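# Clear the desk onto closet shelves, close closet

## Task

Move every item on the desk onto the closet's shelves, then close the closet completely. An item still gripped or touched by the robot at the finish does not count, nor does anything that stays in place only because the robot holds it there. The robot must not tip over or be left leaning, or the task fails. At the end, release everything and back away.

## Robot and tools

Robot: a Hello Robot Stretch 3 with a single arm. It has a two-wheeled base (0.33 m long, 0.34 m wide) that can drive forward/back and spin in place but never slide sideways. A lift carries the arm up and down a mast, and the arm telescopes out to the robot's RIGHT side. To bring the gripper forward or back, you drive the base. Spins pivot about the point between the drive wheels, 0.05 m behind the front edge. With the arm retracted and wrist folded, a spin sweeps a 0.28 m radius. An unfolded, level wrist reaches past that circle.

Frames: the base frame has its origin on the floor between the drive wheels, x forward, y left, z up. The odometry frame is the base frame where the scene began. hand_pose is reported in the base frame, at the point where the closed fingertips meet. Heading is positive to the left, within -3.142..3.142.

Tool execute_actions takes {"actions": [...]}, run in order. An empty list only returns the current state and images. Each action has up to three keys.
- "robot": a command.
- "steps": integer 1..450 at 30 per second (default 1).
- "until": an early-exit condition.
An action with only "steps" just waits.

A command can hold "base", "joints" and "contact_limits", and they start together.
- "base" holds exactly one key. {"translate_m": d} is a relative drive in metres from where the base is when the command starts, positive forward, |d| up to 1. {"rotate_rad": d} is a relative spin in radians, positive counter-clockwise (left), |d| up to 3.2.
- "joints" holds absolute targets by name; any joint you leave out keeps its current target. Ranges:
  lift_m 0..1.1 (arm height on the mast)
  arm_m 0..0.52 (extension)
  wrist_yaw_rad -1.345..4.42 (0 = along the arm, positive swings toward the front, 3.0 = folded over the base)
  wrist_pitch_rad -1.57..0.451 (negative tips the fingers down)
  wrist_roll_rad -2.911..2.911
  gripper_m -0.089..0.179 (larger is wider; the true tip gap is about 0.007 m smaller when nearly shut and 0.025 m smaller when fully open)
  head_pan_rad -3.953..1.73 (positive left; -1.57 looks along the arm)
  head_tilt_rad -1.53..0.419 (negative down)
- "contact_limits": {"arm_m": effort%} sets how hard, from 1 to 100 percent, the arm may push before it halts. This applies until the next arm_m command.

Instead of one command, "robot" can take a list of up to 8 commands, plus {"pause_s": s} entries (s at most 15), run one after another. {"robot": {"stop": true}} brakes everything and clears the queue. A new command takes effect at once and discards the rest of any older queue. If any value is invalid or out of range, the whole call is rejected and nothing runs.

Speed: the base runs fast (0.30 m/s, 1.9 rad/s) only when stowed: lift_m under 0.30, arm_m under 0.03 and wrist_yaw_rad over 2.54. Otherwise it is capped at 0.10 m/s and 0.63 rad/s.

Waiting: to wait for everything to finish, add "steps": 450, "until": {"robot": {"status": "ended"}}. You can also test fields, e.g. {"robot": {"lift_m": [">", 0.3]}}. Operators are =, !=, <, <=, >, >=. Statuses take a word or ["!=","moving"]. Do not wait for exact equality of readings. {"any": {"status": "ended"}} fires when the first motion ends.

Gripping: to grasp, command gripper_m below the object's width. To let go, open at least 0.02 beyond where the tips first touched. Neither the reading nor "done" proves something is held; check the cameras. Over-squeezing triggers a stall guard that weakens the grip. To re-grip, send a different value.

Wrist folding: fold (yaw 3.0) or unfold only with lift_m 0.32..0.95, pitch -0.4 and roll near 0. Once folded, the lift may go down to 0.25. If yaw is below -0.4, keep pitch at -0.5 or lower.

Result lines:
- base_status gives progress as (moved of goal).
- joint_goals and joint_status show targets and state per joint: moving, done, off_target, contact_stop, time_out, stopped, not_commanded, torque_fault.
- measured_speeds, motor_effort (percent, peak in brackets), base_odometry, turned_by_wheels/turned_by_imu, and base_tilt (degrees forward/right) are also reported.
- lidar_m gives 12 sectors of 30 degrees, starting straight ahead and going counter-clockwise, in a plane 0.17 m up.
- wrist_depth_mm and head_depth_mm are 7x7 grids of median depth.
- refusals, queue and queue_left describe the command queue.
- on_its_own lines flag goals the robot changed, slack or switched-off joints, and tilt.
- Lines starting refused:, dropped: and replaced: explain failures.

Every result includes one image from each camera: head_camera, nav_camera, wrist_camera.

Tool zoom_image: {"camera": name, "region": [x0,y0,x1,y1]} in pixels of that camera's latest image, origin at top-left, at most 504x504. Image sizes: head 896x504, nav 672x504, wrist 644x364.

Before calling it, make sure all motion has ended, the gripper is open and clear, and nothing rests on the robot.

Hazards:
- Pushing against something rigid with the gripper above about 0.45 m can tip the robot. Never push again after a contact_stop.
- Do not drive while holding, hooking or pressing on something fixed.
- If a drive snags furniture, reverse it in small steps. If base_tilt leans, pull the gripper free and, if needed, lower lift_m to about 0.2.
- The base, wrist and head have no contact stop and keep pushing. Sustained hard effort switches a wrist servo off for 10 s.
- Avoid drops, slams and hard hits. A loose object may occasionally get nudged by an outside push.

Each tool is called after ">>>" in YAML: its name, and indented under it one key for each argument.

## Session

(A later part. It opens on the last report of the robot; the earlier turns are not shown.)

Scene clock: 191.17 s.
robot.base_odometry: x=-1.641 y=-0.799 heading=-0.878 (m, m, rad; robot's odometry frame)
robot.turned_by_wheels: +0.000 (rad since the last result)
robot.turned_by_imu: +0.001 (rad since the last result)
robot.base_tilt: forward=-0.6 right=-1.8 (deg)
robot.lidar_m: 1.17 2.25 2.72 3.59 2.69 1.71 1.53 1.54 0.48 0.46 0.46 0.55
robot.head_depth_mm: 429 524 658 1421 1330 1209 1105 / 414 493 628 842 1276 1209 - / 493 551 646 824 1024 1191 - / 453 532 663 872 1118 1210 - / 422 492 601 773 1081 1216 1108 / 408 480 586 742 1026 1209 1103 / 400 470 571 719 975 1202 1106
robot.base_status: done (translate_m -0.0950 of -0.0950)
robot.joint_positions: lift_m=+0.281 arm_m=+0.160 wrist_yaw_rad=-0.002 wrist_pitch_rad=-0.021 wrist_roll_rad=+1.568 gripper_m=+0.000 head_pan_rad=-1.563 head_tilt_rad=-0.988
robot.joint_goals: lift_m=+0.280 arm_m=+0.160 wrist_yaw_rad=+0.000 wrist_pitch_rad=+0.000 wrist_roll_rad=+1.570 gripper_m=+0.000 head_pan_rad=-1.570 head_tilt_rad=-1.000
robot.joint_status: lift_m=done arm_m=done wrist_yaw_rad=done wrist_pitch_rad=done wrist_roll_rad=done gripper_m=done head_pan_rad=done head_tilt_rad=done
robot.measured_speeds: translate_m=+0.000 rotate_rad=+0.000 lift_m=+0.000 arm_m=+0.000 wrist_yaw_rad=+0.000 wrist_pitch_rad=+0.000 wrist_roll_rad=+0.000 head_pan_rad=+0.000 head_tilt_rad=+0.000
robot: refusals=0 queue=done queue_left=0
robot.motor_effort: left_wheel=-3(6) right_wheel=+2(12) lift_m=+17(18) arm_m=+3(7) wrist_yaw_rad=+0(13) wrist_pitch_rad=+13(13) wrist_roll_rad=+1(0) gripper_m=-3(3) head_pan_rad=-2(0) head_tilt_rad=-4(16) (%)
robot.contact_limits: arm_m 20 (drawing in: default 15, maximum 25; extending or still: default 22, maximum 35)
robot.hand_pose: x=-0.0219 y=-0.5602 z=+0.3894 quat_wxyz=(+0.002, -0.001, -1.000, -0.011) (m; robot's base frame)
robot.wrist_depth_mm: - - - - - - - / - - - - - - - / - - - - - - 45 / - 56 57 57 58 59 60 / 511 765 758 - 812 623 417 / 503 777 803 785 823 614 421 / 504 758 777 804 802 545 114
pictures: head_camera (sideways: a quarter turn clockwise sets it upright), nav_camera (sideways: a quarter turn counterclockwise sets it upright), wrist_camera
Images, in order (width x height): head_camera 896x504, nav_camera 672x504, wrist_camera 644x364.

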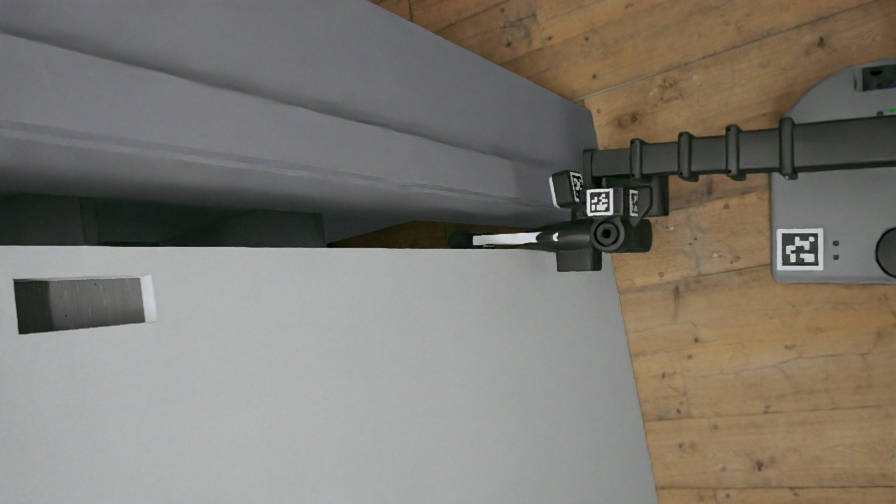

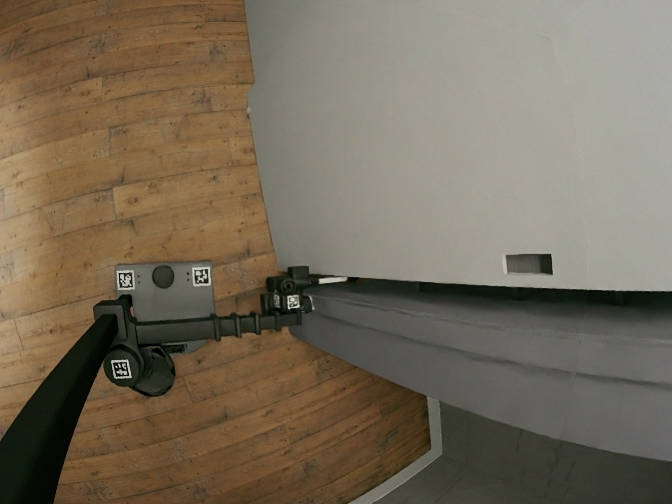

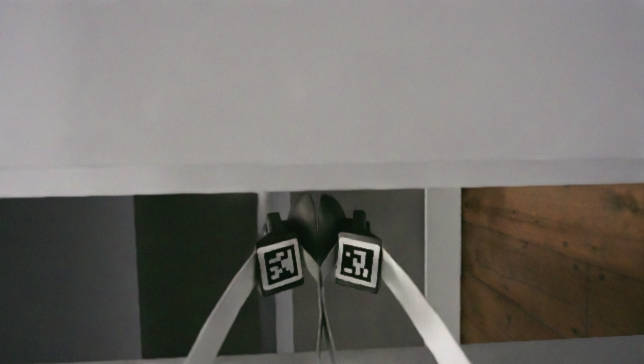

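>>> execute_actions:
  actions:
    - {"robot":{"base":{"translate_m":0.2}},"steps":200,"until":{"robot":{"status":"ended"}}}

Scene clock: 196.53 s.
robot.base_odometry: x=-1.514 y=-0.953 heading=-0.879 (m, m, rad; robot's odometry frame)
robot.turned_by_wheels: -0.001 (rad since the last result)
robot.turned_by_imu: -0.108 (rad since the last result)
robot.base_tilt: forward=-0.6 right=-1.8 (deg)
robot.lidar_m: 0.89 2.06 2.34 3.63 3.18 2.02 1.71 1.71 0.52 0.43 0.42 0.48
robot.head_depth_mm: 536 581 660 879 1291 1207 1107 / 802 912 818 911 1245 1208 - / 825 1166 1196 1457 1358 1193 - / 408 489 602 779 1053 1207 - / 392 460 563 720 1004 1211 1108 / 378 443 537 680 925 1189 1099 / 367 429 515 644 863 1170 1101
robot.base_status: done (translate_m +0.1999 of +0.2000)
robot.joint_positions: lift_m=+0.281 arm_m=+0.159 wrist_yaw_rad=-0.037 wrist_pitch_rad=-0.021 wrist_roll_rad=+1.568 gripper_m=+0.000 head_pan_rad=-1.563 head_tilt_rad=-0.988
robot.joint_goals: lift_m=+0.280 arm_m=+0.160 wrist_yaw_rad=+0.000 wrist_pitch_rad=+0.000 wrist_roll_rad=+1.570 gripper_m=+0.000 head_pan_rad=-1.570 head_tilt_rad=-1.000
robot.joint_status: lift_m=done arm_m=done wrist_yaw_rad=done wrist_pitch_rad=done wrist_roll_rad=done gripper_m=done head_pan_rad=done head_tilt_rad=done
robot.measured_speeds: translate_m=+0.000 rotate_rad=+0.000 lift_m=+0.000 arm_m=+0.000 wrist_yaw_rad=+0.000 wrist_pitch_rad=+0.000 wrist_roll_rad=+0.000 head_pan_rad=+0.000 head_tilt_rad=+0.000
robot: refusals=0 queue=done queue_left=0
robot.on_its_own: right_wheel is at rest, and its effort (+29) is outside its rest range (-18 to +18); wrist_yaw_rad is at rest, and its effort (+22) is outside its rest range (-12 to +12)
robot.motor_effort: left_wheel=-12(13) right_wheel=+29(35) lift_m=+17(17) arm_m=+11(11) wrist_yaw_rad=+22(25) wrist_pitch_rad=+13(14) wrist_roll_rad=+0(1) gripper_m=-3(3) head_pan_rad=-1(2) head_tilt_rad=-5(4) (%)
robot.contact_limits: arm_m 20 (drawing in: default 15, maximum 25; extending or still: default 22, maximum 35)
robot.hand_pose: x=-0.0308 y=-0.5591 z=+0.3894 quat_wxyz=(+0.002, -0.018, -1.000, -0.011) (m; robot's base frame)
robot.wrist_depth_mm: 363 368 370 377 384 388 380 / 470 502 468 521 535 534 413 / 513 714 732 774 790 592 412 / 506 763 732 757 784 610 418 / 514 731 751 - 760 610 421 / 509 707 729 758 748 611 418 / 500 742 725 732 727 621 425
pictures: head_camera (sideways: a quarter turn clockwise sets it upright), nav_camera (sideways: a quarter turn counterclockwise sets it upright), wrist_camera
Images, in order (width x height): head_camera 896x504, nav_camera 672x504, wrist_camera 644x364.

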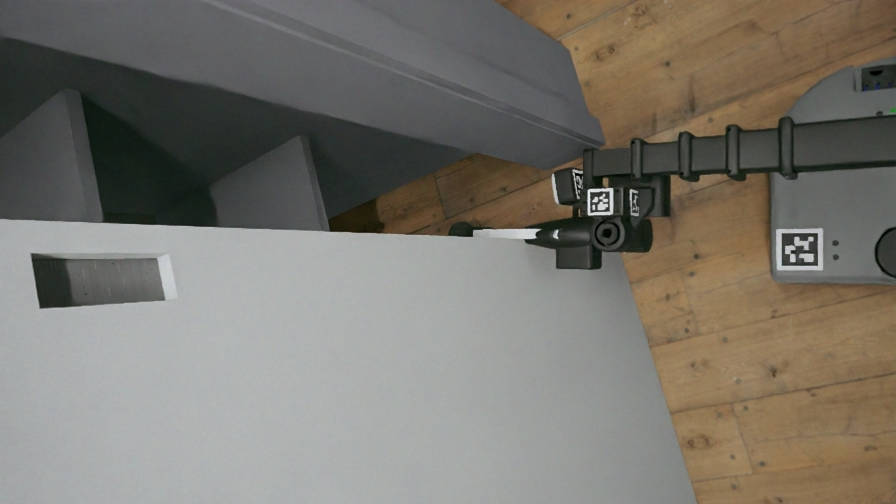

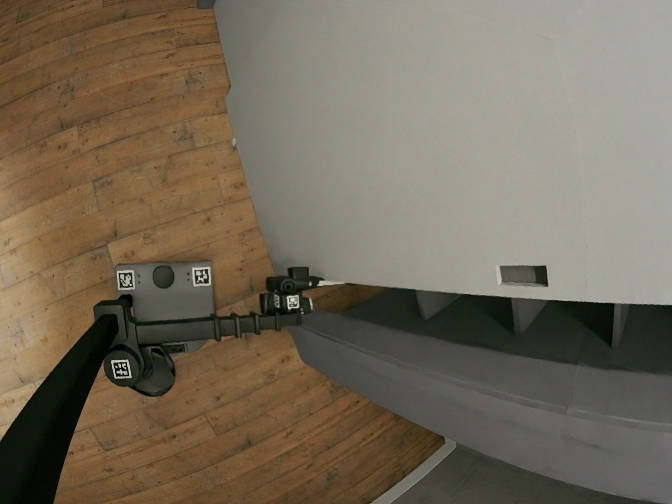

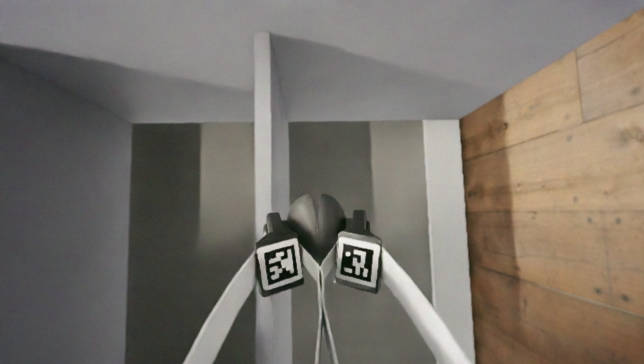

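>>> execute_actions:
  actions:
    - {"robot":[{"base":{"rotate_rad":0.08}},{"base":{"translate_m":0.2}}],"steps":300,"until":{"robot":{"status":"ended"}}}

Scene clock: 210.73 s.
robot.base_odometry: x=-1.374 y=-1.097 heading=-0.798 (m, m, rad; robot's odometry frame)
robot.turned_by_wheels: +0.081 (rad since the last result)
robot.turned_by_imu: -0.250 (rad since the last result)
robot.base_tilt: forward=-0.5 right=-1.8 (deg)
robot.lidar_m: 0.51 1.25 1.99 2.67 3.70 2.65 1.93 1.85 0.58 0.38 0.37 0.38
robot.head_depth_mm: 563 628 737 1092 1341 1209 1103 / 766 836 838 997 1287 1205 - / 802 959 1146 1405 1358 1192 - / 394 460 566 734 958 1210 - / 363 426 516 653 889 1197 1105 / 341 398 474 589 775 1134 1101 / 323 372 440 536 686 947 1099
robot.base_status: done (translate_m +0.2000 of +0.2000)
robot.joint_positions: lift_m=+0.280 arm_m=+0.159 wrist_yaw_rad=-0.196 wrist_pitch_rad=-0.023 wrist_roll_rad=+1.573 gripper_m=+0.000 head_pan_rad=-1.563 head_tilt_rad=-0.988
robot.joint_goals: lift_m=+0.280 arm_m=+0.160 wrist_yaw_rad=-0.185 wrist_pitch_rad=+0.000 wrist_roll_rad=+1.570 gripper_m=+0.000 head_pan_rad=-1.570 head_tilt_rad=-1.000
robot.joint_status: lift_m=done arm_m=done wrist_yaw_rad=done wrist_pitch_rad=done wrist_roll_rad=done gripper_m=done head_pan_rad=done head_tilt_rad=done
robot.measured_speeds: translate_m=+0.000 rotate_rad=+0.000 lift_m=+0.000 arm_m=+0.000 wrist_yaw_rad=+0.000 wrist_pitch_rad=+0.000 wrist_roll_rad=+0.000 head_pan_rad=+0.000 head_tilt_rad=+0.000
robot: refusals=0 queue=done queue_left=0
robot.on_its_own: wrist_yaw_rad is held at -0.185, not at your +0.000, by its stall guard, which is not easing now
robot.motor_effort: left_wheel=-3(17) right_wheel=+6(37) lift_m=+17(17) arm_m=+5(11) wrist_yaw_rad=+6(33) wrist_pitch_rad=+14(14) wrist_roll_rad=-2(2) gripper_m=-3(3) head_pan_rad=-1(1) head_tilt_rad=-5(4) (%)
robot.contact_limits: arm_m 20 (drawing in: default 15, maximum 25; extending or still: default 22, maximum 35)
robot.hand_pose: x=-0.0711 y=-0.5550 z=+0.3890 quat_wxyz=(-0.002, -0.098, -0.995, -0.012) (m; robot's base frame)
robot.wrist_depth_mm: 183 186 188 191 194 198 200 / 216 219 224 228 232 235 241 / 402 407 419 433 436 447 415 / 491 527 541 550 576 554 412 / 506 688 767 - 782 609 426 / 511 733 747 750 770 618 421 / 505 677 684 694 708 611 422
pictures: head_camera (sideways: a quarter turn clockwise sets it upright), nav_camera (sideways: a quarter turn counterclockwise sets it upright), wrist_camera
Images, in order (width x height): head_camera 896x504, nav_camera 672x504, wrist_camera 644x364.

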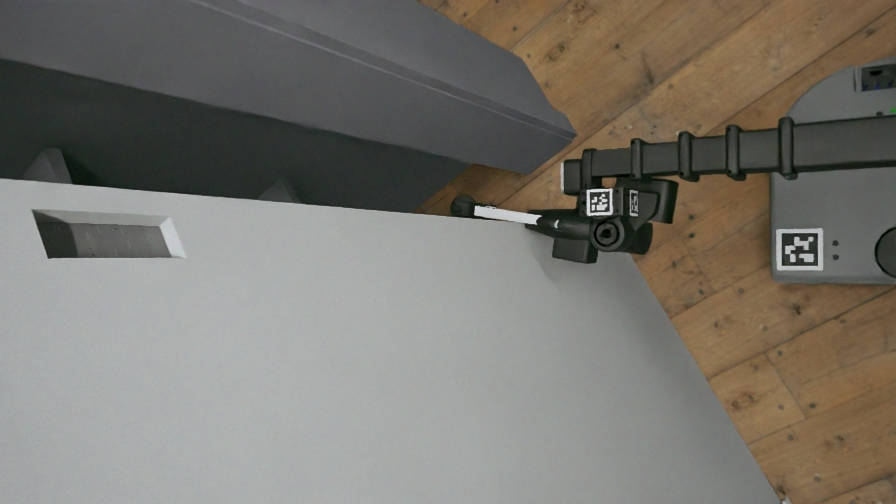

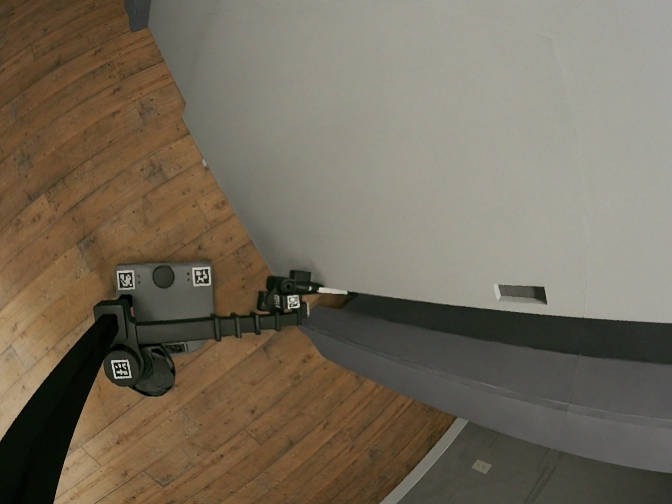

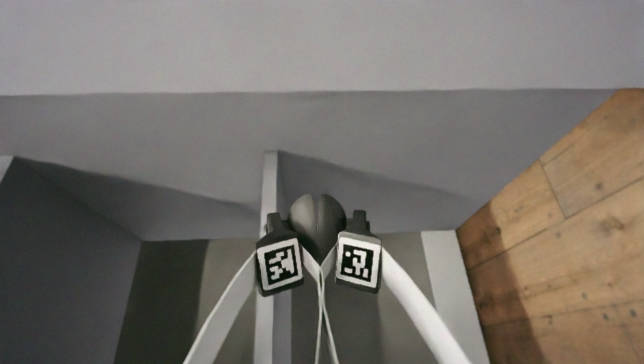

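>>> execute_actions:
  actions:
    - {"robot":[{"base":{"translate_m":-0.04}},{"joints":{"wrist_yaw_rad":0.0,"arm_m":0.08}},{"base":{"rotate_rad":0.3}},{"base":{"translate_m":0.1}}],"steps":400,"until":{"robot":{"status":"ended"}}}

Scene clock: 221.23 s.
robot.base_odometry: x=-1.314 y=-1.116 heading=-0.498 (m, m, rad; robot's odometry frame)
robot.turned_by_wheels: +0.300 (rad since the last result)
robot.turned_by_imu: +0.262 (rad since the last result)
robot.base_tilt: forward=-0.6 right=-1.7 (deg)
robot.lidar_m: 0.69 1.86 2.14 3.64 3.55 2.24 1.91 0.71 0.62 0.36 0.36 0.41
robot.head_depth_mm: 808 1107 1150 1313 1274 1205 1103 / 783 1227 1146 1484 1330 1206 - / 783 1226 1119 1487 1342 - - / 337 405 518 681 896 1181 - / 322 388 463 592 827 1172 1101 / 313 366 444 561 765 1157 1102 / 303 355 425 534 712 1079 1102
robot.base_status: done (translate_m +0.1000 of +0.1000)
robot.joint_positions: lift_m=+0.280 arm_m=+0.080 wrist_yaw_rad=-0.002 wrist_pitch_rad=-0.020 wrist_roll_rad=+1.567 gripper_m=+0.000 head_pan_rad=-1.563 head_tilt_rad=-0.988
robot.joint_goals: lift_m=+0.280 arm_m=+0.080 wrist_yaw_rad=+0.000 wrist_pitch_rad=+0.000 wrist_roll_rad=+1.570 gripper_m=+0.000 head_pan_rad=-1.570 head_tilt_rad=-1.000
robot.joint_status: lift_m=done arm_m=done wrist_yaw_rad=done wrist_pitch_rad=done wrist_roll_rad=done gripper_m=done head_pan_rad=done head_tilt_rad=done
robot.measured_speeds: translate_m=+0.000 rotate_rad=+0.000 lift_m=+0.000 arm_m=+0.000 wrist_yaw_rad=+0.000 wrist_pitch_rad=+0.000 wrist_roll_rad=+0.000 head_pan_rad=+0.000 head_tilt_rad=+0.000
robot: refusals=0 queue=done queue_left=0
robot.motor_effort: left_wheel=-2(23) right_wheel=+1(43) lift_m=+17(17) arm_m=+0(9) wrist_yaw_rad=+0(50) wrist_pitch_rad=+12(13) wrist_roll_rad=+1(1) gripper_m=-3(3) head_pan_rad=-1(2) head_tilt_rad=-5(4) (%)
robot.hand_pose: x=-0.0219 y=-0.4808 z=+0.3897 quat_wxyz=(+0.002, -0.001, -1.000, -0.010) (m; robot's base frame)
robot.wrist_depth_mm: 517 710 751 778 777 609 412 / 517 746 778 795 776 595 421 / 516 761 774 804 803 616 417 / 514 755 771 776 759 612 414 / 515 740 766 - 781 615 427 / 507 762 750 769 774 626 422 / 501 757 744 762 770 630 425
pictures: head_camera (sideways: a quarter turn clockwise sets it upright), nav_camera (sideways: a quarter turn counterclockwise sets it upright), wrist_camera
Images, in order (width x height): head_camera 896x504, nav_camera 672x504, wrist_camera 644x364.

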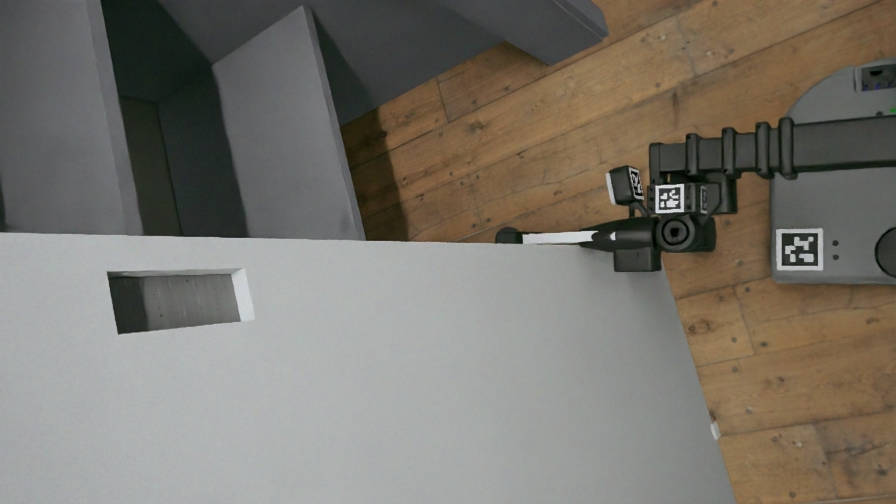

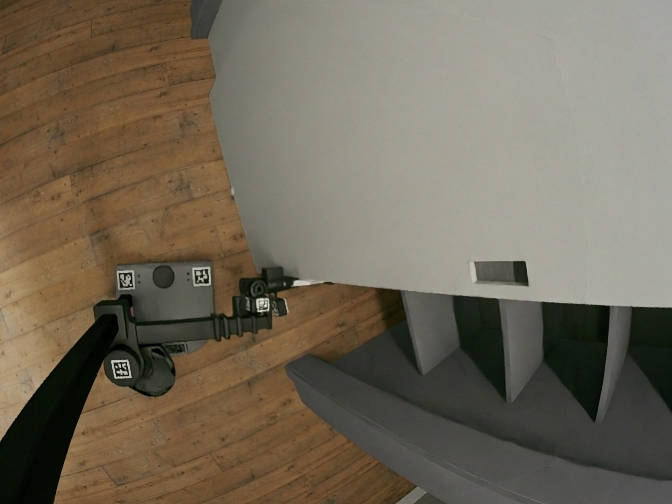

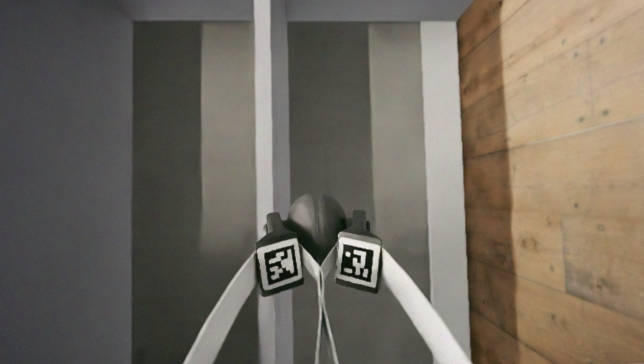

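>>> execute_actions:
  actions:
    - {"robot":[{"base":{"rotate_rad":0.12}},{"base":{"translate_m":0.12}},{"base":{"rotate_rad":0.08}},{"base":{"translate_m":0.1}}],"steps":400,"until":{"robot":{"status":"ended"}}}

Scene clock: 230.07 s.
robot.base_odometry: x=-1.108 y=-1.190 heading=-0.299 (m, m, rad; robot's odometry frame)
robot.turned_by_wheels: +0.199 (rad since the last result)
robot.turned_by_imu: -0.202 (rad since the last result)
robot.base_tilt: forward=-0.6 right=-1.8 (deg)
robot.lidar_m: 0.46 1.72 1.80 2.54 3.81 2.78 2.12 2.05 0.73 0.32 0.31 0.33
robot.head_depth_mm: 848 1096 1220 1358 1309 1210 1111 / 823 1211 1397 1496 1331 1215 - / 340 1169 1102 1479 1341 - - / 310 378 454 589 803 1181 - / 297 346 418 531 732 1157 1113 / 290 324 388 485 645 953 1105 / - 306 363 445 575 812 1091
robot.base_status: done (translate_m +0.0999 of +0.1000)
robot.joint_positions: lift_m=+0.280 arm_m=+0.079 wrist_yaw_rad=-0.178 wrist_pitch_rad=-0.026 wrist_roll_rad=+1.573 gripper_m=+0.000 head_pan_rad=-1.563 head_tilt_rad=-0.988
robot.joint_goals: lift_m=+0.280 arm_m=+0.080 wrist_yaw_rad=-0.124 wrist_pitch_rad=+0.000 wrist_roll_rad=+1.570 gripper_m=+0.000 head_pan_rad=-1.570 head_tilt_rad=-1.000
robot.joint_status: lift_m=done arm_m=done wrist_yaw_rad=done wrist_pitch_rad=done wrist_roll_rad=done gripper_m=done head_pan_rad=done head_tilt_rad=done
robot.measured_speeds: translate_m=+0.000 rotate_rad=+0.000 lift_m=+0.000 arm_m=+0.000 wrist_yaw_rad=+0.000 wrist_pitch_rad=+0.000 wrist_roll_rad=+0.000 head_pan_rad=+0.000 head_tilt_rad=+0.000
robot: refusals=0 queue=done queue_left=0
robot.on_its_own: wrist_yaw_rad is held at -0.124, not at your +0.000, by its stall guard, which is still easing; right_wheel is at rest, and its effort (+30) is outside its rest range (-18 to +18)
robot.motor_effort: left_wheel=-11(17) right_wheel=+30(35) lift_m=+17(18) arm_m=+8(10) wrist_yaw_rad=+33(34) wrist_pitch_rad=+15(15) wrist_roll_rad=-2(3) gripper_m=-3(3) head_pan_rad=-1(2) head_tilt_rad=-4(3) (%)
robot.hand_pose: x=-0.0666 y=-0.4755 z=+0.3882 quat_wxyz=(-0.002, -0.089, -0.996, -0.013) (m; robot's base frame)
robot.wrist_depth_mm: 549 582 589 594 607 587 409 / 529 687 688 723 730 604 409 / 516 785 885 892 902 609 416 / 512 760 844 856 843 601 417 / 513 775 788 - 809 607 412 / 507 708 740 759 738 607 425 / 501 693 677 709 716 617 419
pictures: head_camera (sideways: a quarter turn clockwise sets it upright), nav_camera (sideways: a quarter turn counterclockwise sets it upright), wrist_camera
Images, in order (width x height): head_camera 896x504, nav_camera 672x504, wrist_camera 644x364.

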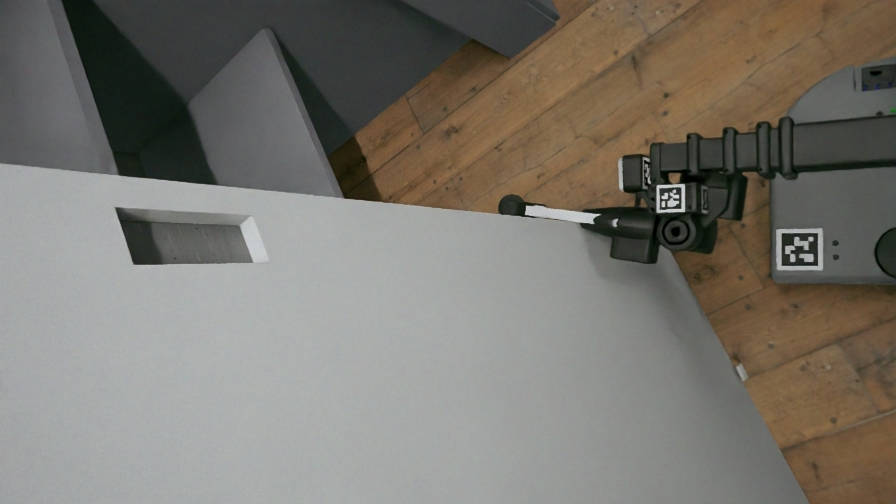

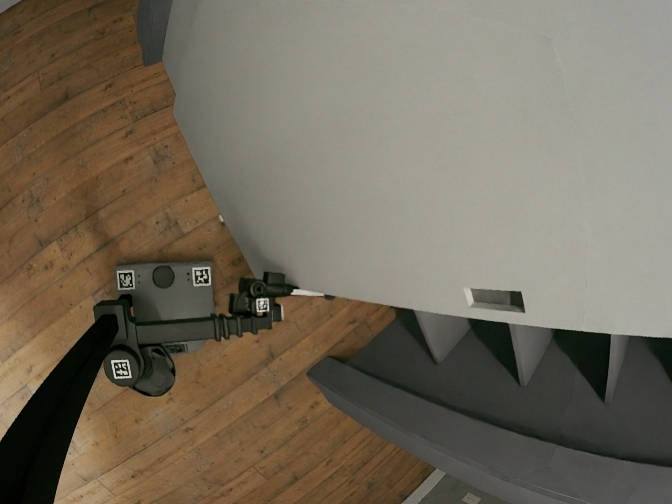

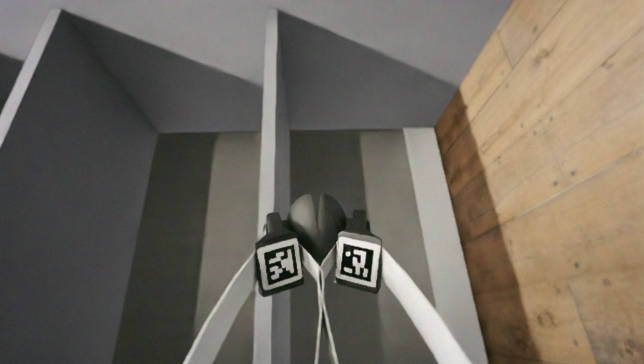

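>>> execute_actions:
  actions:
    - {"robot":[{"base":{"translate_m":-0.12}},{"joints":{"wrist_yaw_rad":0.0,"arm_m":0.1}},{"base":{"rotate_rad":0.45}}],"steps":400,"until":{"robot":{"status":"ended"}}}

Scene clock: 238.33 s.
robot.base_odometry: x=-1.222 y=-1.154 heading=+0.151 (m, m, rad; robot's odometry frame)
robot.turned_by_wheels: +0.451 (rad since the last result)
robot.turned_by_imu: +0.419 (rad since the last result)
robot.base_tilt: forward=-0.6 right=-1.8 (deg)
robot.lidar_m: 1.03 1.87 2.44 3.23 2.94 2.06 1.94 0.66 0.87 0.36 0.37 0.48
robot.head_depth_mm: 783 1197 1101 1477 1333 1199 1110 / 783 1191 1106 1484 1326 1207 - / 785 1193 1078 1488 1348 1179 - / 784 1192 1075 1474 1332 1191 - / 328 392 468 606 854 1191 1099 / 319 384 463 597 838 1178 1096 / 316 375 456 587 823 1179 1103
robot.base_status: done (rotate_rad +0.4499 of +0.4500)
robot.joint_positions: lift_m=+0.280 arm_m=+0.100 wrist_yaw_rad=-0.002 wrist_pitch_rad=-0.022 wrist_roll_rad=+1.574 gripper_m=+0.000 head_pan_rad=-1.564 head_tilt_rad=-0.989
robot.joint_goals: lift_m=+0.280 arm_m=+0.100 wrist_yaw_rad=+0.000 wrist_pitch_rad=+0.000 wrist_roll_rad=+1.570 gripper_m=+0.000 head_pan_rad=-1.570 head_tilt_rad=-1.000
robot.joint_status: lift_m=done arm_m=done wrist_yaw_rad=done wrist_pitch_rad=done wrist_roll_rad=done gripper_m=done head_pan_rad=done head_tilt_rad=done
robot.measured_speeds: translate_m=+0.000 rotate_rad=+0.000 lift_m=+0.000 arm_m=+0.000 wrist_yaw_rad=+0.000 wrist_pitch_rad=+0.000 wrist_roll_rad=+0.000 head_pan_rad=+0.000 head_tilt_rad=+0.000
robot: refusals=0 queue=done queue_left=0
robot.motor_effort: left_wheel=-2(19) right_wheel=+2(41) lift_m=+18(18) arm_m=+3(7) wrist_yaw_rad=+0(39) wrist_pitch_rad=+13(16) wrist_roll_rad=-2(2) gripper_m=-3(3) head_pan_rad=-2(2) head_tilt_rad=-5(5) (%)
robot.hand_pose: x=-0.0218 y=-0.5002 z=+0.3891 quat_wxyz=(-0.001, -0.001, -1.000, -0.012) (m; robot's base frame)
robot.wrist_depth_mm: 512 673 648 684 691 600 418 / 523 684 695 722 725 596 418 / 507 709 696 728 715 608 418 / 507 700 734 743 744 613 422 / 497 722 746 - 780 615 419 / 505 745 768 808 796 620 428 / 502 746 784 806 815 622 425
pictures: head_camera (sideways: a quarter turn clockwise sets it upright), nav_camera (sideways: a quarter turn counterclockwise sets it upright), wrist_camera
Images, in order (width x height): head_camera 896x504, nav_camera 672x504, wrist_camera 644x364.

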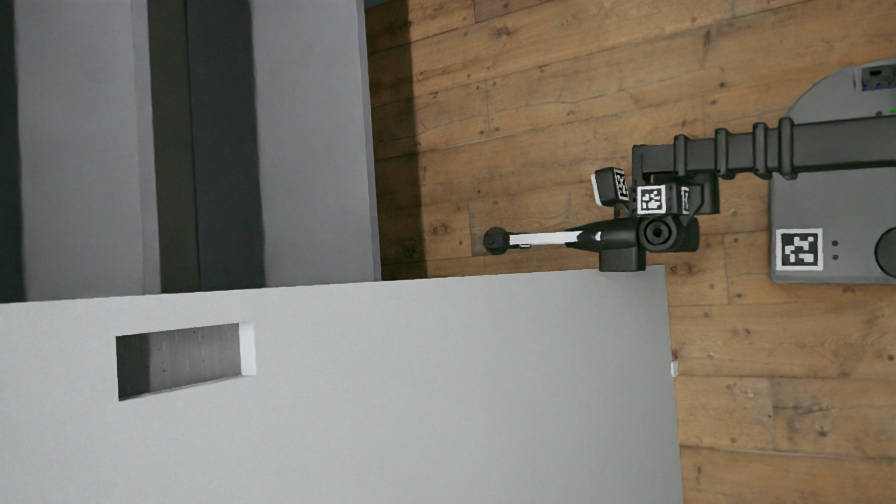

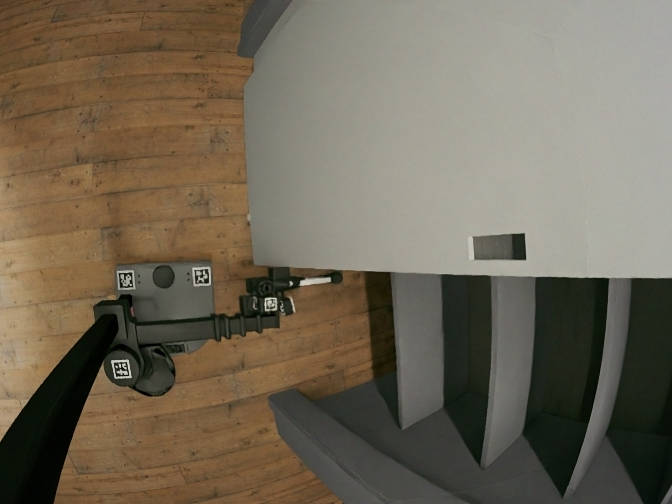

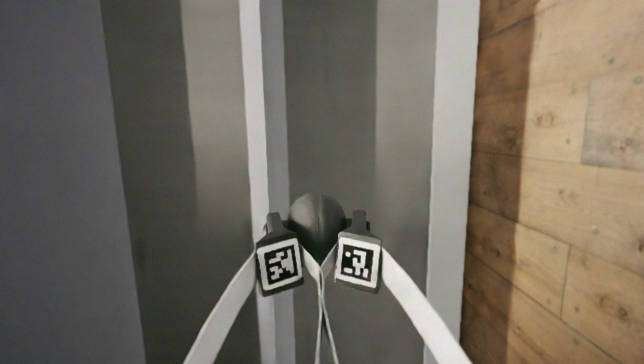

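>>> execute_actions:
  actions:
    - {"robot":[{"base":{"rotate_rad":0.15}},{"base":{"rotate_rad":-0.25}},{"joints":{"arm_m":0.0,"lift_m":0.5,"wrist_pitch_rad":-0.4,"wrist_roll_rad":0,"head_tilt_rad":-0.3}}],"steps":400,"until":{"robot":{"status":"ended"}}}

Scene clock: 251.43 s.
robot.base_odometry: x=-1.222 y=-1.154 heading=+0.051 (m, m, rad; robot's odometry frame)
robot.turned_by_wheels: -0.100 (rad since the last result)
robot.turned_by_imu: -0.103 (rad since the last result)
robot.base_tilt: forward=-0.6 right=-1.7 (deg)
robot.lidar_m: 0.87 1.84 2.23 3.23 3.39 2.14 1.94 0.66 0.68 1.09 0.37 0.45
robot.head_depth_mm: 823 1046 1048 1172 922 1225 1011 / 821 1022 1047 1148 915 1192 984 / 708 1001 1039 1142 918 1193 981 / 707 983 1020 1113 920 1143 986 / 707 965 1003 1091 918 1150 985 / 708 952 979 1071 919 1111 979 / 709 931 792 350 350 374 396
robot.base_status: done (rotate_rad -0.2499 of -0.2500)
robot.joint_positions: lift_m=+0.499 arm_m=+0.000 wrist_yaw_rad=-0.002 wrist_pitch_rad=-0.414 wrist_roll_rad=+0.006 gripper_m=+0.000 head_pan_rad=-1.564 head_tilt_rad=-0.310
robot.joint_goals: lift_m=+0.500 arm_m=+0.000 wrist_yaw_rad=+0.000 wrist_pitch_rad=-0.400 wrist_roll_rad=+0.000 gripper_m=+0.000 head_pan_rad=-1.570 head_tilt_rad=-0.300
robot.joint_status: lift_m=done arm_m=done wrist_yaw_rad=done wrist_pitch_rad=done wrist_roll_rad=done gripper_m=done head_pan_rad=done head_tilt_rad=done
robot.measured_speeds: translate_m=+0.000 rotate_rad=+0.000 lift_m=+0.000 arm_m=+0.000 wrist_yaw_rad=+0.000 wrist_pitch_rad=+0.000 wrist_roll_rad=+0.000 head_pan_rad=+0.000 head_tilt_rad=+0.000
robot: refusals=0 queue=done queue_left=0
robot.motor_effort: left_wheel=+2(16) right_wheel=-4(40) lift_m=+43(47) arm_m=-2(0) wrist_yaw_rad=+0(27) wrist_pitch_rad=+8(13) wrist_roll_rad=-3(6) gripper_m=-3(3) head_pan_rad=-2(2) head_tilt_rad=+2(28) (%)
robot.hand_pose: x=-0.0219 y=-0.3703 z=+0.5131 quat_wxyz=(+0.690, +0.145, -0.694, -0.147) (m; robot's base frame)
robot.wrist_depth_mm: 665 698 731 746 798 721 541 / 546 554 553 562 553 559 532 / 449 444 882 910 - 751 560 / 835 909 937 - - 786 558 / 157 877 879 - 874 790 573 / 156 714 723 705 714 748 494 / 173 219 623 621 619 637 508
pictures: head_camera (sideways: a quarter turn clockwise sets it upright), nav_camera (sideways: a quarter turn counterclockwise sets it upright), wrist_camera
Images, in order (width x height): head_camera 896x504, nav_camera 672x504, wrist_camera 644x364.

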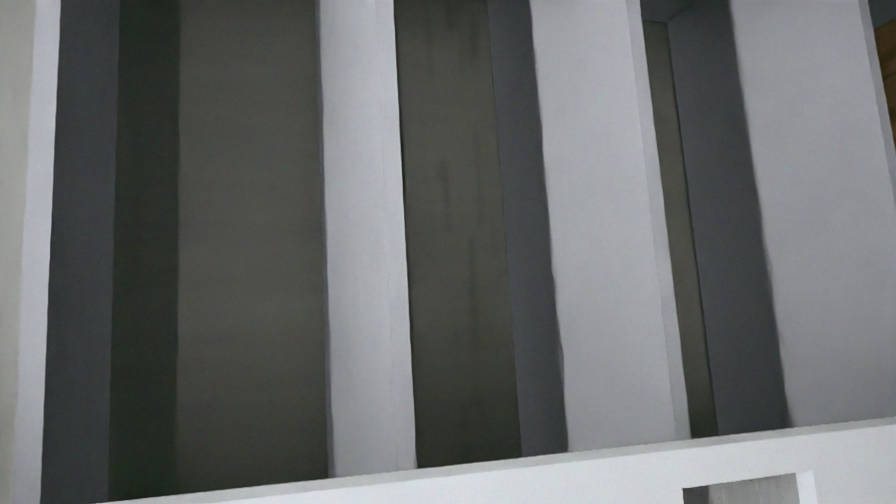

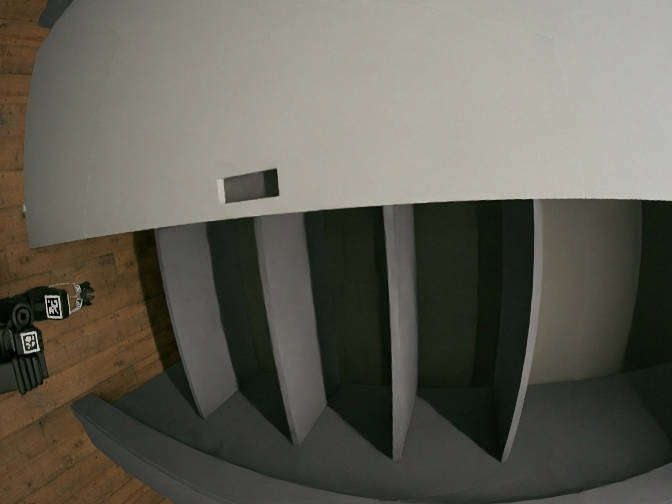

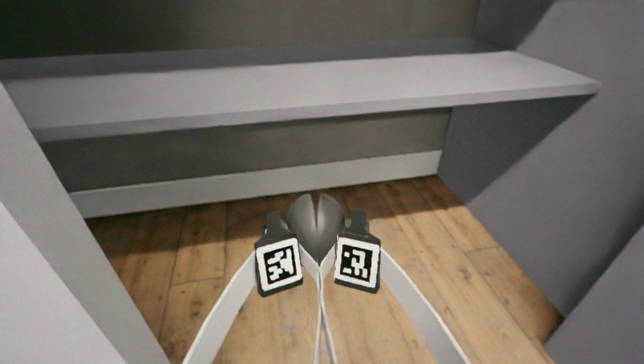

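>>> execute_actions:
  actions:
    - {"robot":[{"joints":{"wrist_yaw_rad":3.0,"head_pan_rad":0,"head_tilt_rad":-0.6}},{"joints":{"lift_m":0.25}},{"base":{"translate_m":-0.2}},{"base":{"rotate_rad":1.57}},{"base":{"translate_m":1.0}},{"base":{"translate_m":1.0}},{"base":{"translate_m":0.3}},{"base":{"rotate_rad":1.57}}],"steps":450,"until":{"robot":{"status":"ended"}}}
    - {"steps":450,"until":{"robot":{"status":"ended"}}}
    - {"robot":{"joints":{"head_pan_rad":-1.0,"head_tilt_rad":-0.5}},"steps":100,"until":{"robot":{"status":"ended"}}}

Scene clock: 289.37 s.
robot.base_odometry: x=-1.538 y=+1.132 heading=-3.092 (m, m, rad; robot's odometry frame)
robot.turned_by_wheels: +3.140 (rad since the last result)
robot.turned_by_imu: +3.159 (rad since the last result)
robot.base_tilt: forward=-0.5 right=-1.7 (deg)
robot.lidar_m: 2.11 2.13 2.63 2.67 2.69 1.80 1.64 1.65 1.52 1.38 1.01 1.70
robot.head_depth_mm: 1123 1215 1316 1442 1601 1546 1294 / 1159 1260 1370 1514 1693 1552 1295 / 1213 1308 1227 1582 1746 1541 1295 / 1257 1343 985 1171 1318 1456 1290 / 1306 1410 956 780 1867 1564 1272 / 1362 1472 941 1863 1910 1545 1297 / 1409 1521 981 1954 1915 1546 1297
robot.base_status: done (rotate_rad +1.5699 of +1.5700)
robot.joint_positions: lift_m=+0.250 arm_m=+0.000 wrist_yaw_rad=+2.999 wrist_pitch_rad=-0.416 wrist_roll_rad=+0.005 gripper_m=+0.000 head_pan_rad=-0.993 head_tilt_rad=-0.507
robot.joint_goals: lift_m=+0.250 arm_m=+0.000 wrist_yaw_rad=+3.000 wrist_pitch_rad=-0.400 wrist_roll_rad=+0.000 gripper_m=+0.000 head_pan_rad=-1.000 head_tilt_rad=-0.500
robot.joint_status: lift_m=done arm_m=done wrist_yaw_rad=done wrist_pitch_rad=done wrist_roll_rad=done gripper_m=done head_pan_rad=done head_tilt_rad=done
robot.measured_speeds: translate_m=+0.000 rotate_rad=+0.000 lift_m=+0.000 arm_m=+0.000 wrist_yaw_rad=+0.000 wrist_pitch_rad=+0.000 wrist_roll_rad=+0.000 head_pan_rad=+0.000 head_tilt_rad=+0.000
robot: refusals=0 queue=done queue_left=0
robot.motor_effort: left_wheel=-3(11) right_wheel=+2(30) lift_m=+17(44) arm_m=-2(2) wrist_yaw_rad=+0(58) wrist_pitch_rad=+9(14) wrist_roll_rad=-3(3) gripper_m=-3(17) head_pan_rad=-2(29) head_tilt_rad=+2(18) (%)
robot.hand_pose: x=+0.0108 y=+0.0771 z=+0.2635 quat_wxyz=(+0.196, +0.702, +0.096, +0.678) (m; robot's base frame)
robot.wrist_depth_mm: - - - - - - - / - - - - - - - / 843 821 812 819 850 850 835 / 648 648 650 631 662 650 646 / 518 527 - - 516 529 523 / 456 - - - 443 440 448 / - - - - 382 382 379
pictures: head_camera (sideways: a quarter turn clockwise sets it upright), nav_camera (sideways: a quarter turn counterclockwise sets it upright), wrist_camera
Images, in order (width x height): head_camera 896x504, nav_camera 672x504, wrist_camera 644x364.

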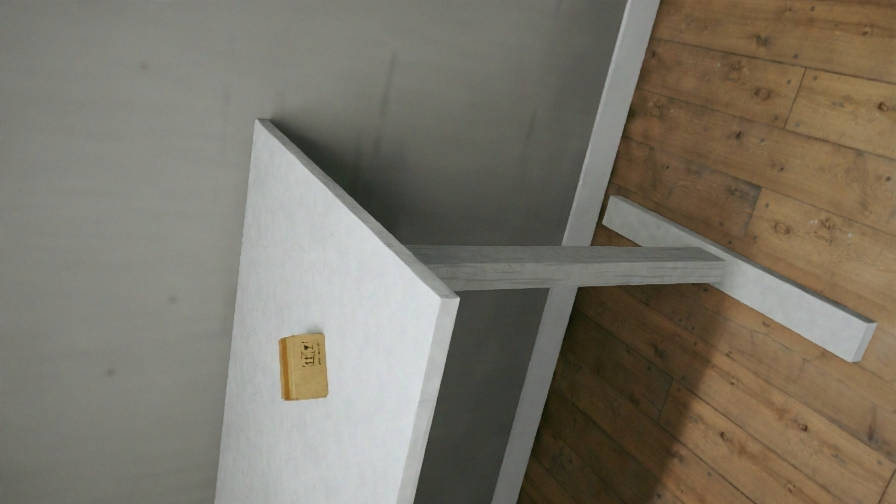

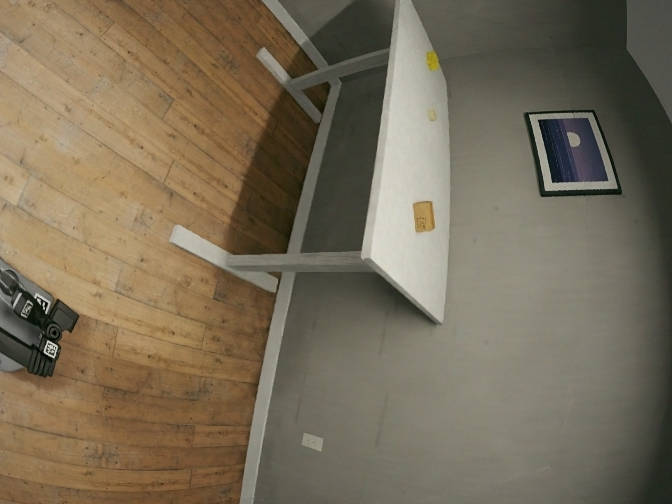

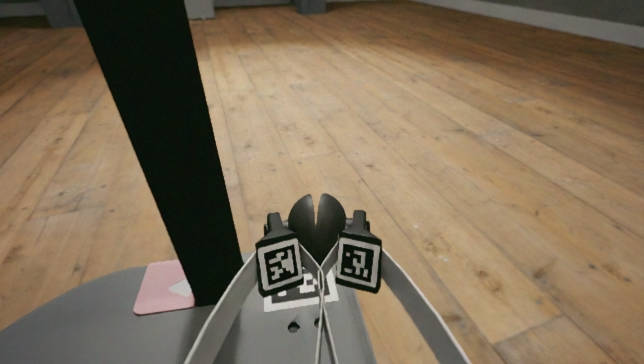

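>>> execute_actions:
  actions:
    - {"robot":[{"joints":{"lift_m":0.9}},{"joints":{"wrist_yaw_rad":0,"gripper_m":0.17}},{"joints":{"lift_m":1.03,"head_pan_rad":-1.57,"head_tilt_rad":-0.6}},{"base":{"translate_m":0.62}}],"steps":450,"until":{"robot":{"status":"ended"}}}
    - {"steps":450,"until":{"robot":{"status":"ended"}}}

Scene clock: 313.70 s.
robot.base_odometry: x=-2.157 y=+1.102 heading=-3.092 (m, m, rad; robot's odometry frame)
robot.turned_by_wheels: +0.000 (rad since the last result)
robot.turned_by_imu: +0.008 (rad since the last result)
robot.base_tilt: forward=-0.6 right=-1.7 (deg)
robot.lidar_m: 1.50 1.51 1.88 2.75 3.11 2.46 2.25 2.19 1.41 0.84 1.29 1.34
robot.head_depth_mm: 1145 1268 1388 - - - 1189 / 1123 1252 1335 - - - - / 1105 1179 884 - - - - / 1092 1153 794 609 - 1444 1215 / 1074 1139 734 609 1650 1442 1234 / 1061 1130 793 611 1640 1453 1236 / 1041 1118 792 587 1612 1446 1236
robot.base_status: done (translate_m +0.6200 of +0.6200)
robot.joint_positions: lift_m=+1.029 arm_m=+0.000 wrist_yaw_rad=+0.002 wrist_pitch_rad=-0.416 wrist_roll_rad=+0.004 gripper_m=+0.170 head_pan_rad=-1.563 head_tilt_rad=-0.592
robot.joint_goals: lift_m=+1.030 arm_m=+0.000 wrist_yaw_rad=+0.000 wrist_pitch_rad=-0.400 wrist_roll_rad=+0.000 gripper_m=+0.170 head_pan_rad=-1.570 head_tilt_rad=-0.600
robot.joint_status: lift_m=done arm_m=done wrist_yaw_rad=done wrist_pitch_rad=done wrist_roll_rad=done gripper_m=done head_pan_rad=done head_tilt_rad=done
robot.measured_speeds: translate_m=+0.000 rotate_rad=+0.000 lift_m=+0.000 arm_m=+0.000 wrist_yaw_rad=+0.000 wrist_pitch_rad=+0.000 wrist_roll_rad=+0.000 head_pan_rad=+0.000 head_tilt_rad=+0.000
robot: refusals=0 queue=done queue_left=0
robot.motor_effort: left_wheel=-3(5) right_wheel=+2(6) lift_m=+43(41) arm_m=-2(1) wrist_yaw_rad=-2(4) wrist_pitch_rad=+9(10) wrist_roll_rad=-2(3) gripper_m=+1(100) head_pan_rad=-1(22) head_tilt_rad=-3(11) (%)
robot.hand_pose: x=-0.0210 y=-0.3698 z=+1.0425 quat_wxyz=(+0.691, +0.147, -0.693, -0.146) (m; robot's base frame)
robot.wrist_depth_mm: 821 855 900 898 - - - / 674 663 672 662 - - - / 463 465 461 475 463 - - / 362 361 361 363 365 - - / 294 305 316 810 - - - / - - - - - - - / - - - - - - -
pictures: head_camera (sideways: a quarter turn clockwise sets it upright), nav_camera (sideways: a quarter turn counterclockwise sets it upright), wrist_camera
Images, in order (width x height): head_camera 896x504, nav_camera 672x504, wrist_camera 644x364.

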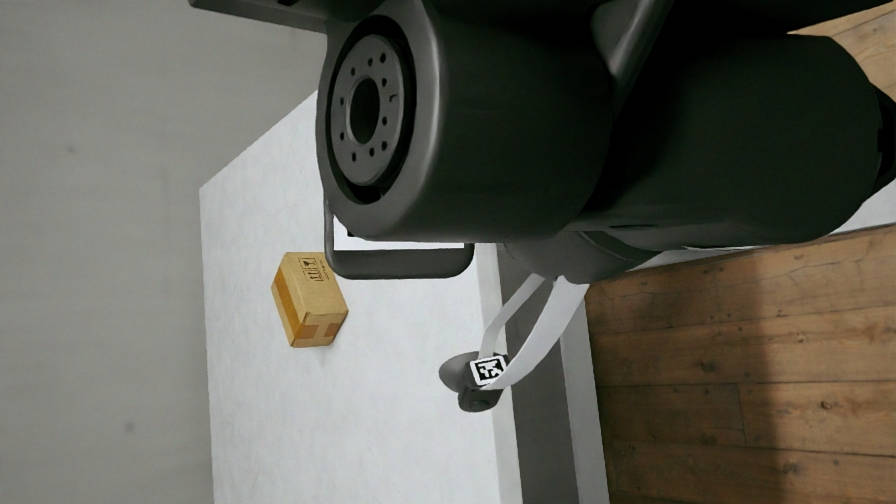

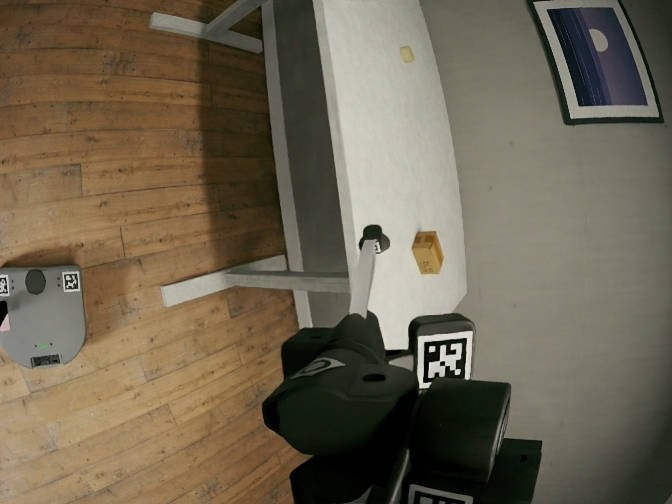

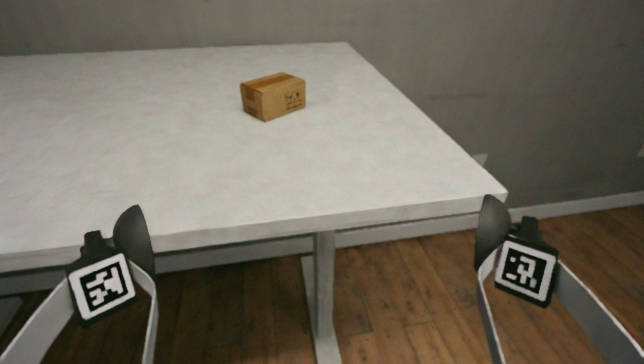

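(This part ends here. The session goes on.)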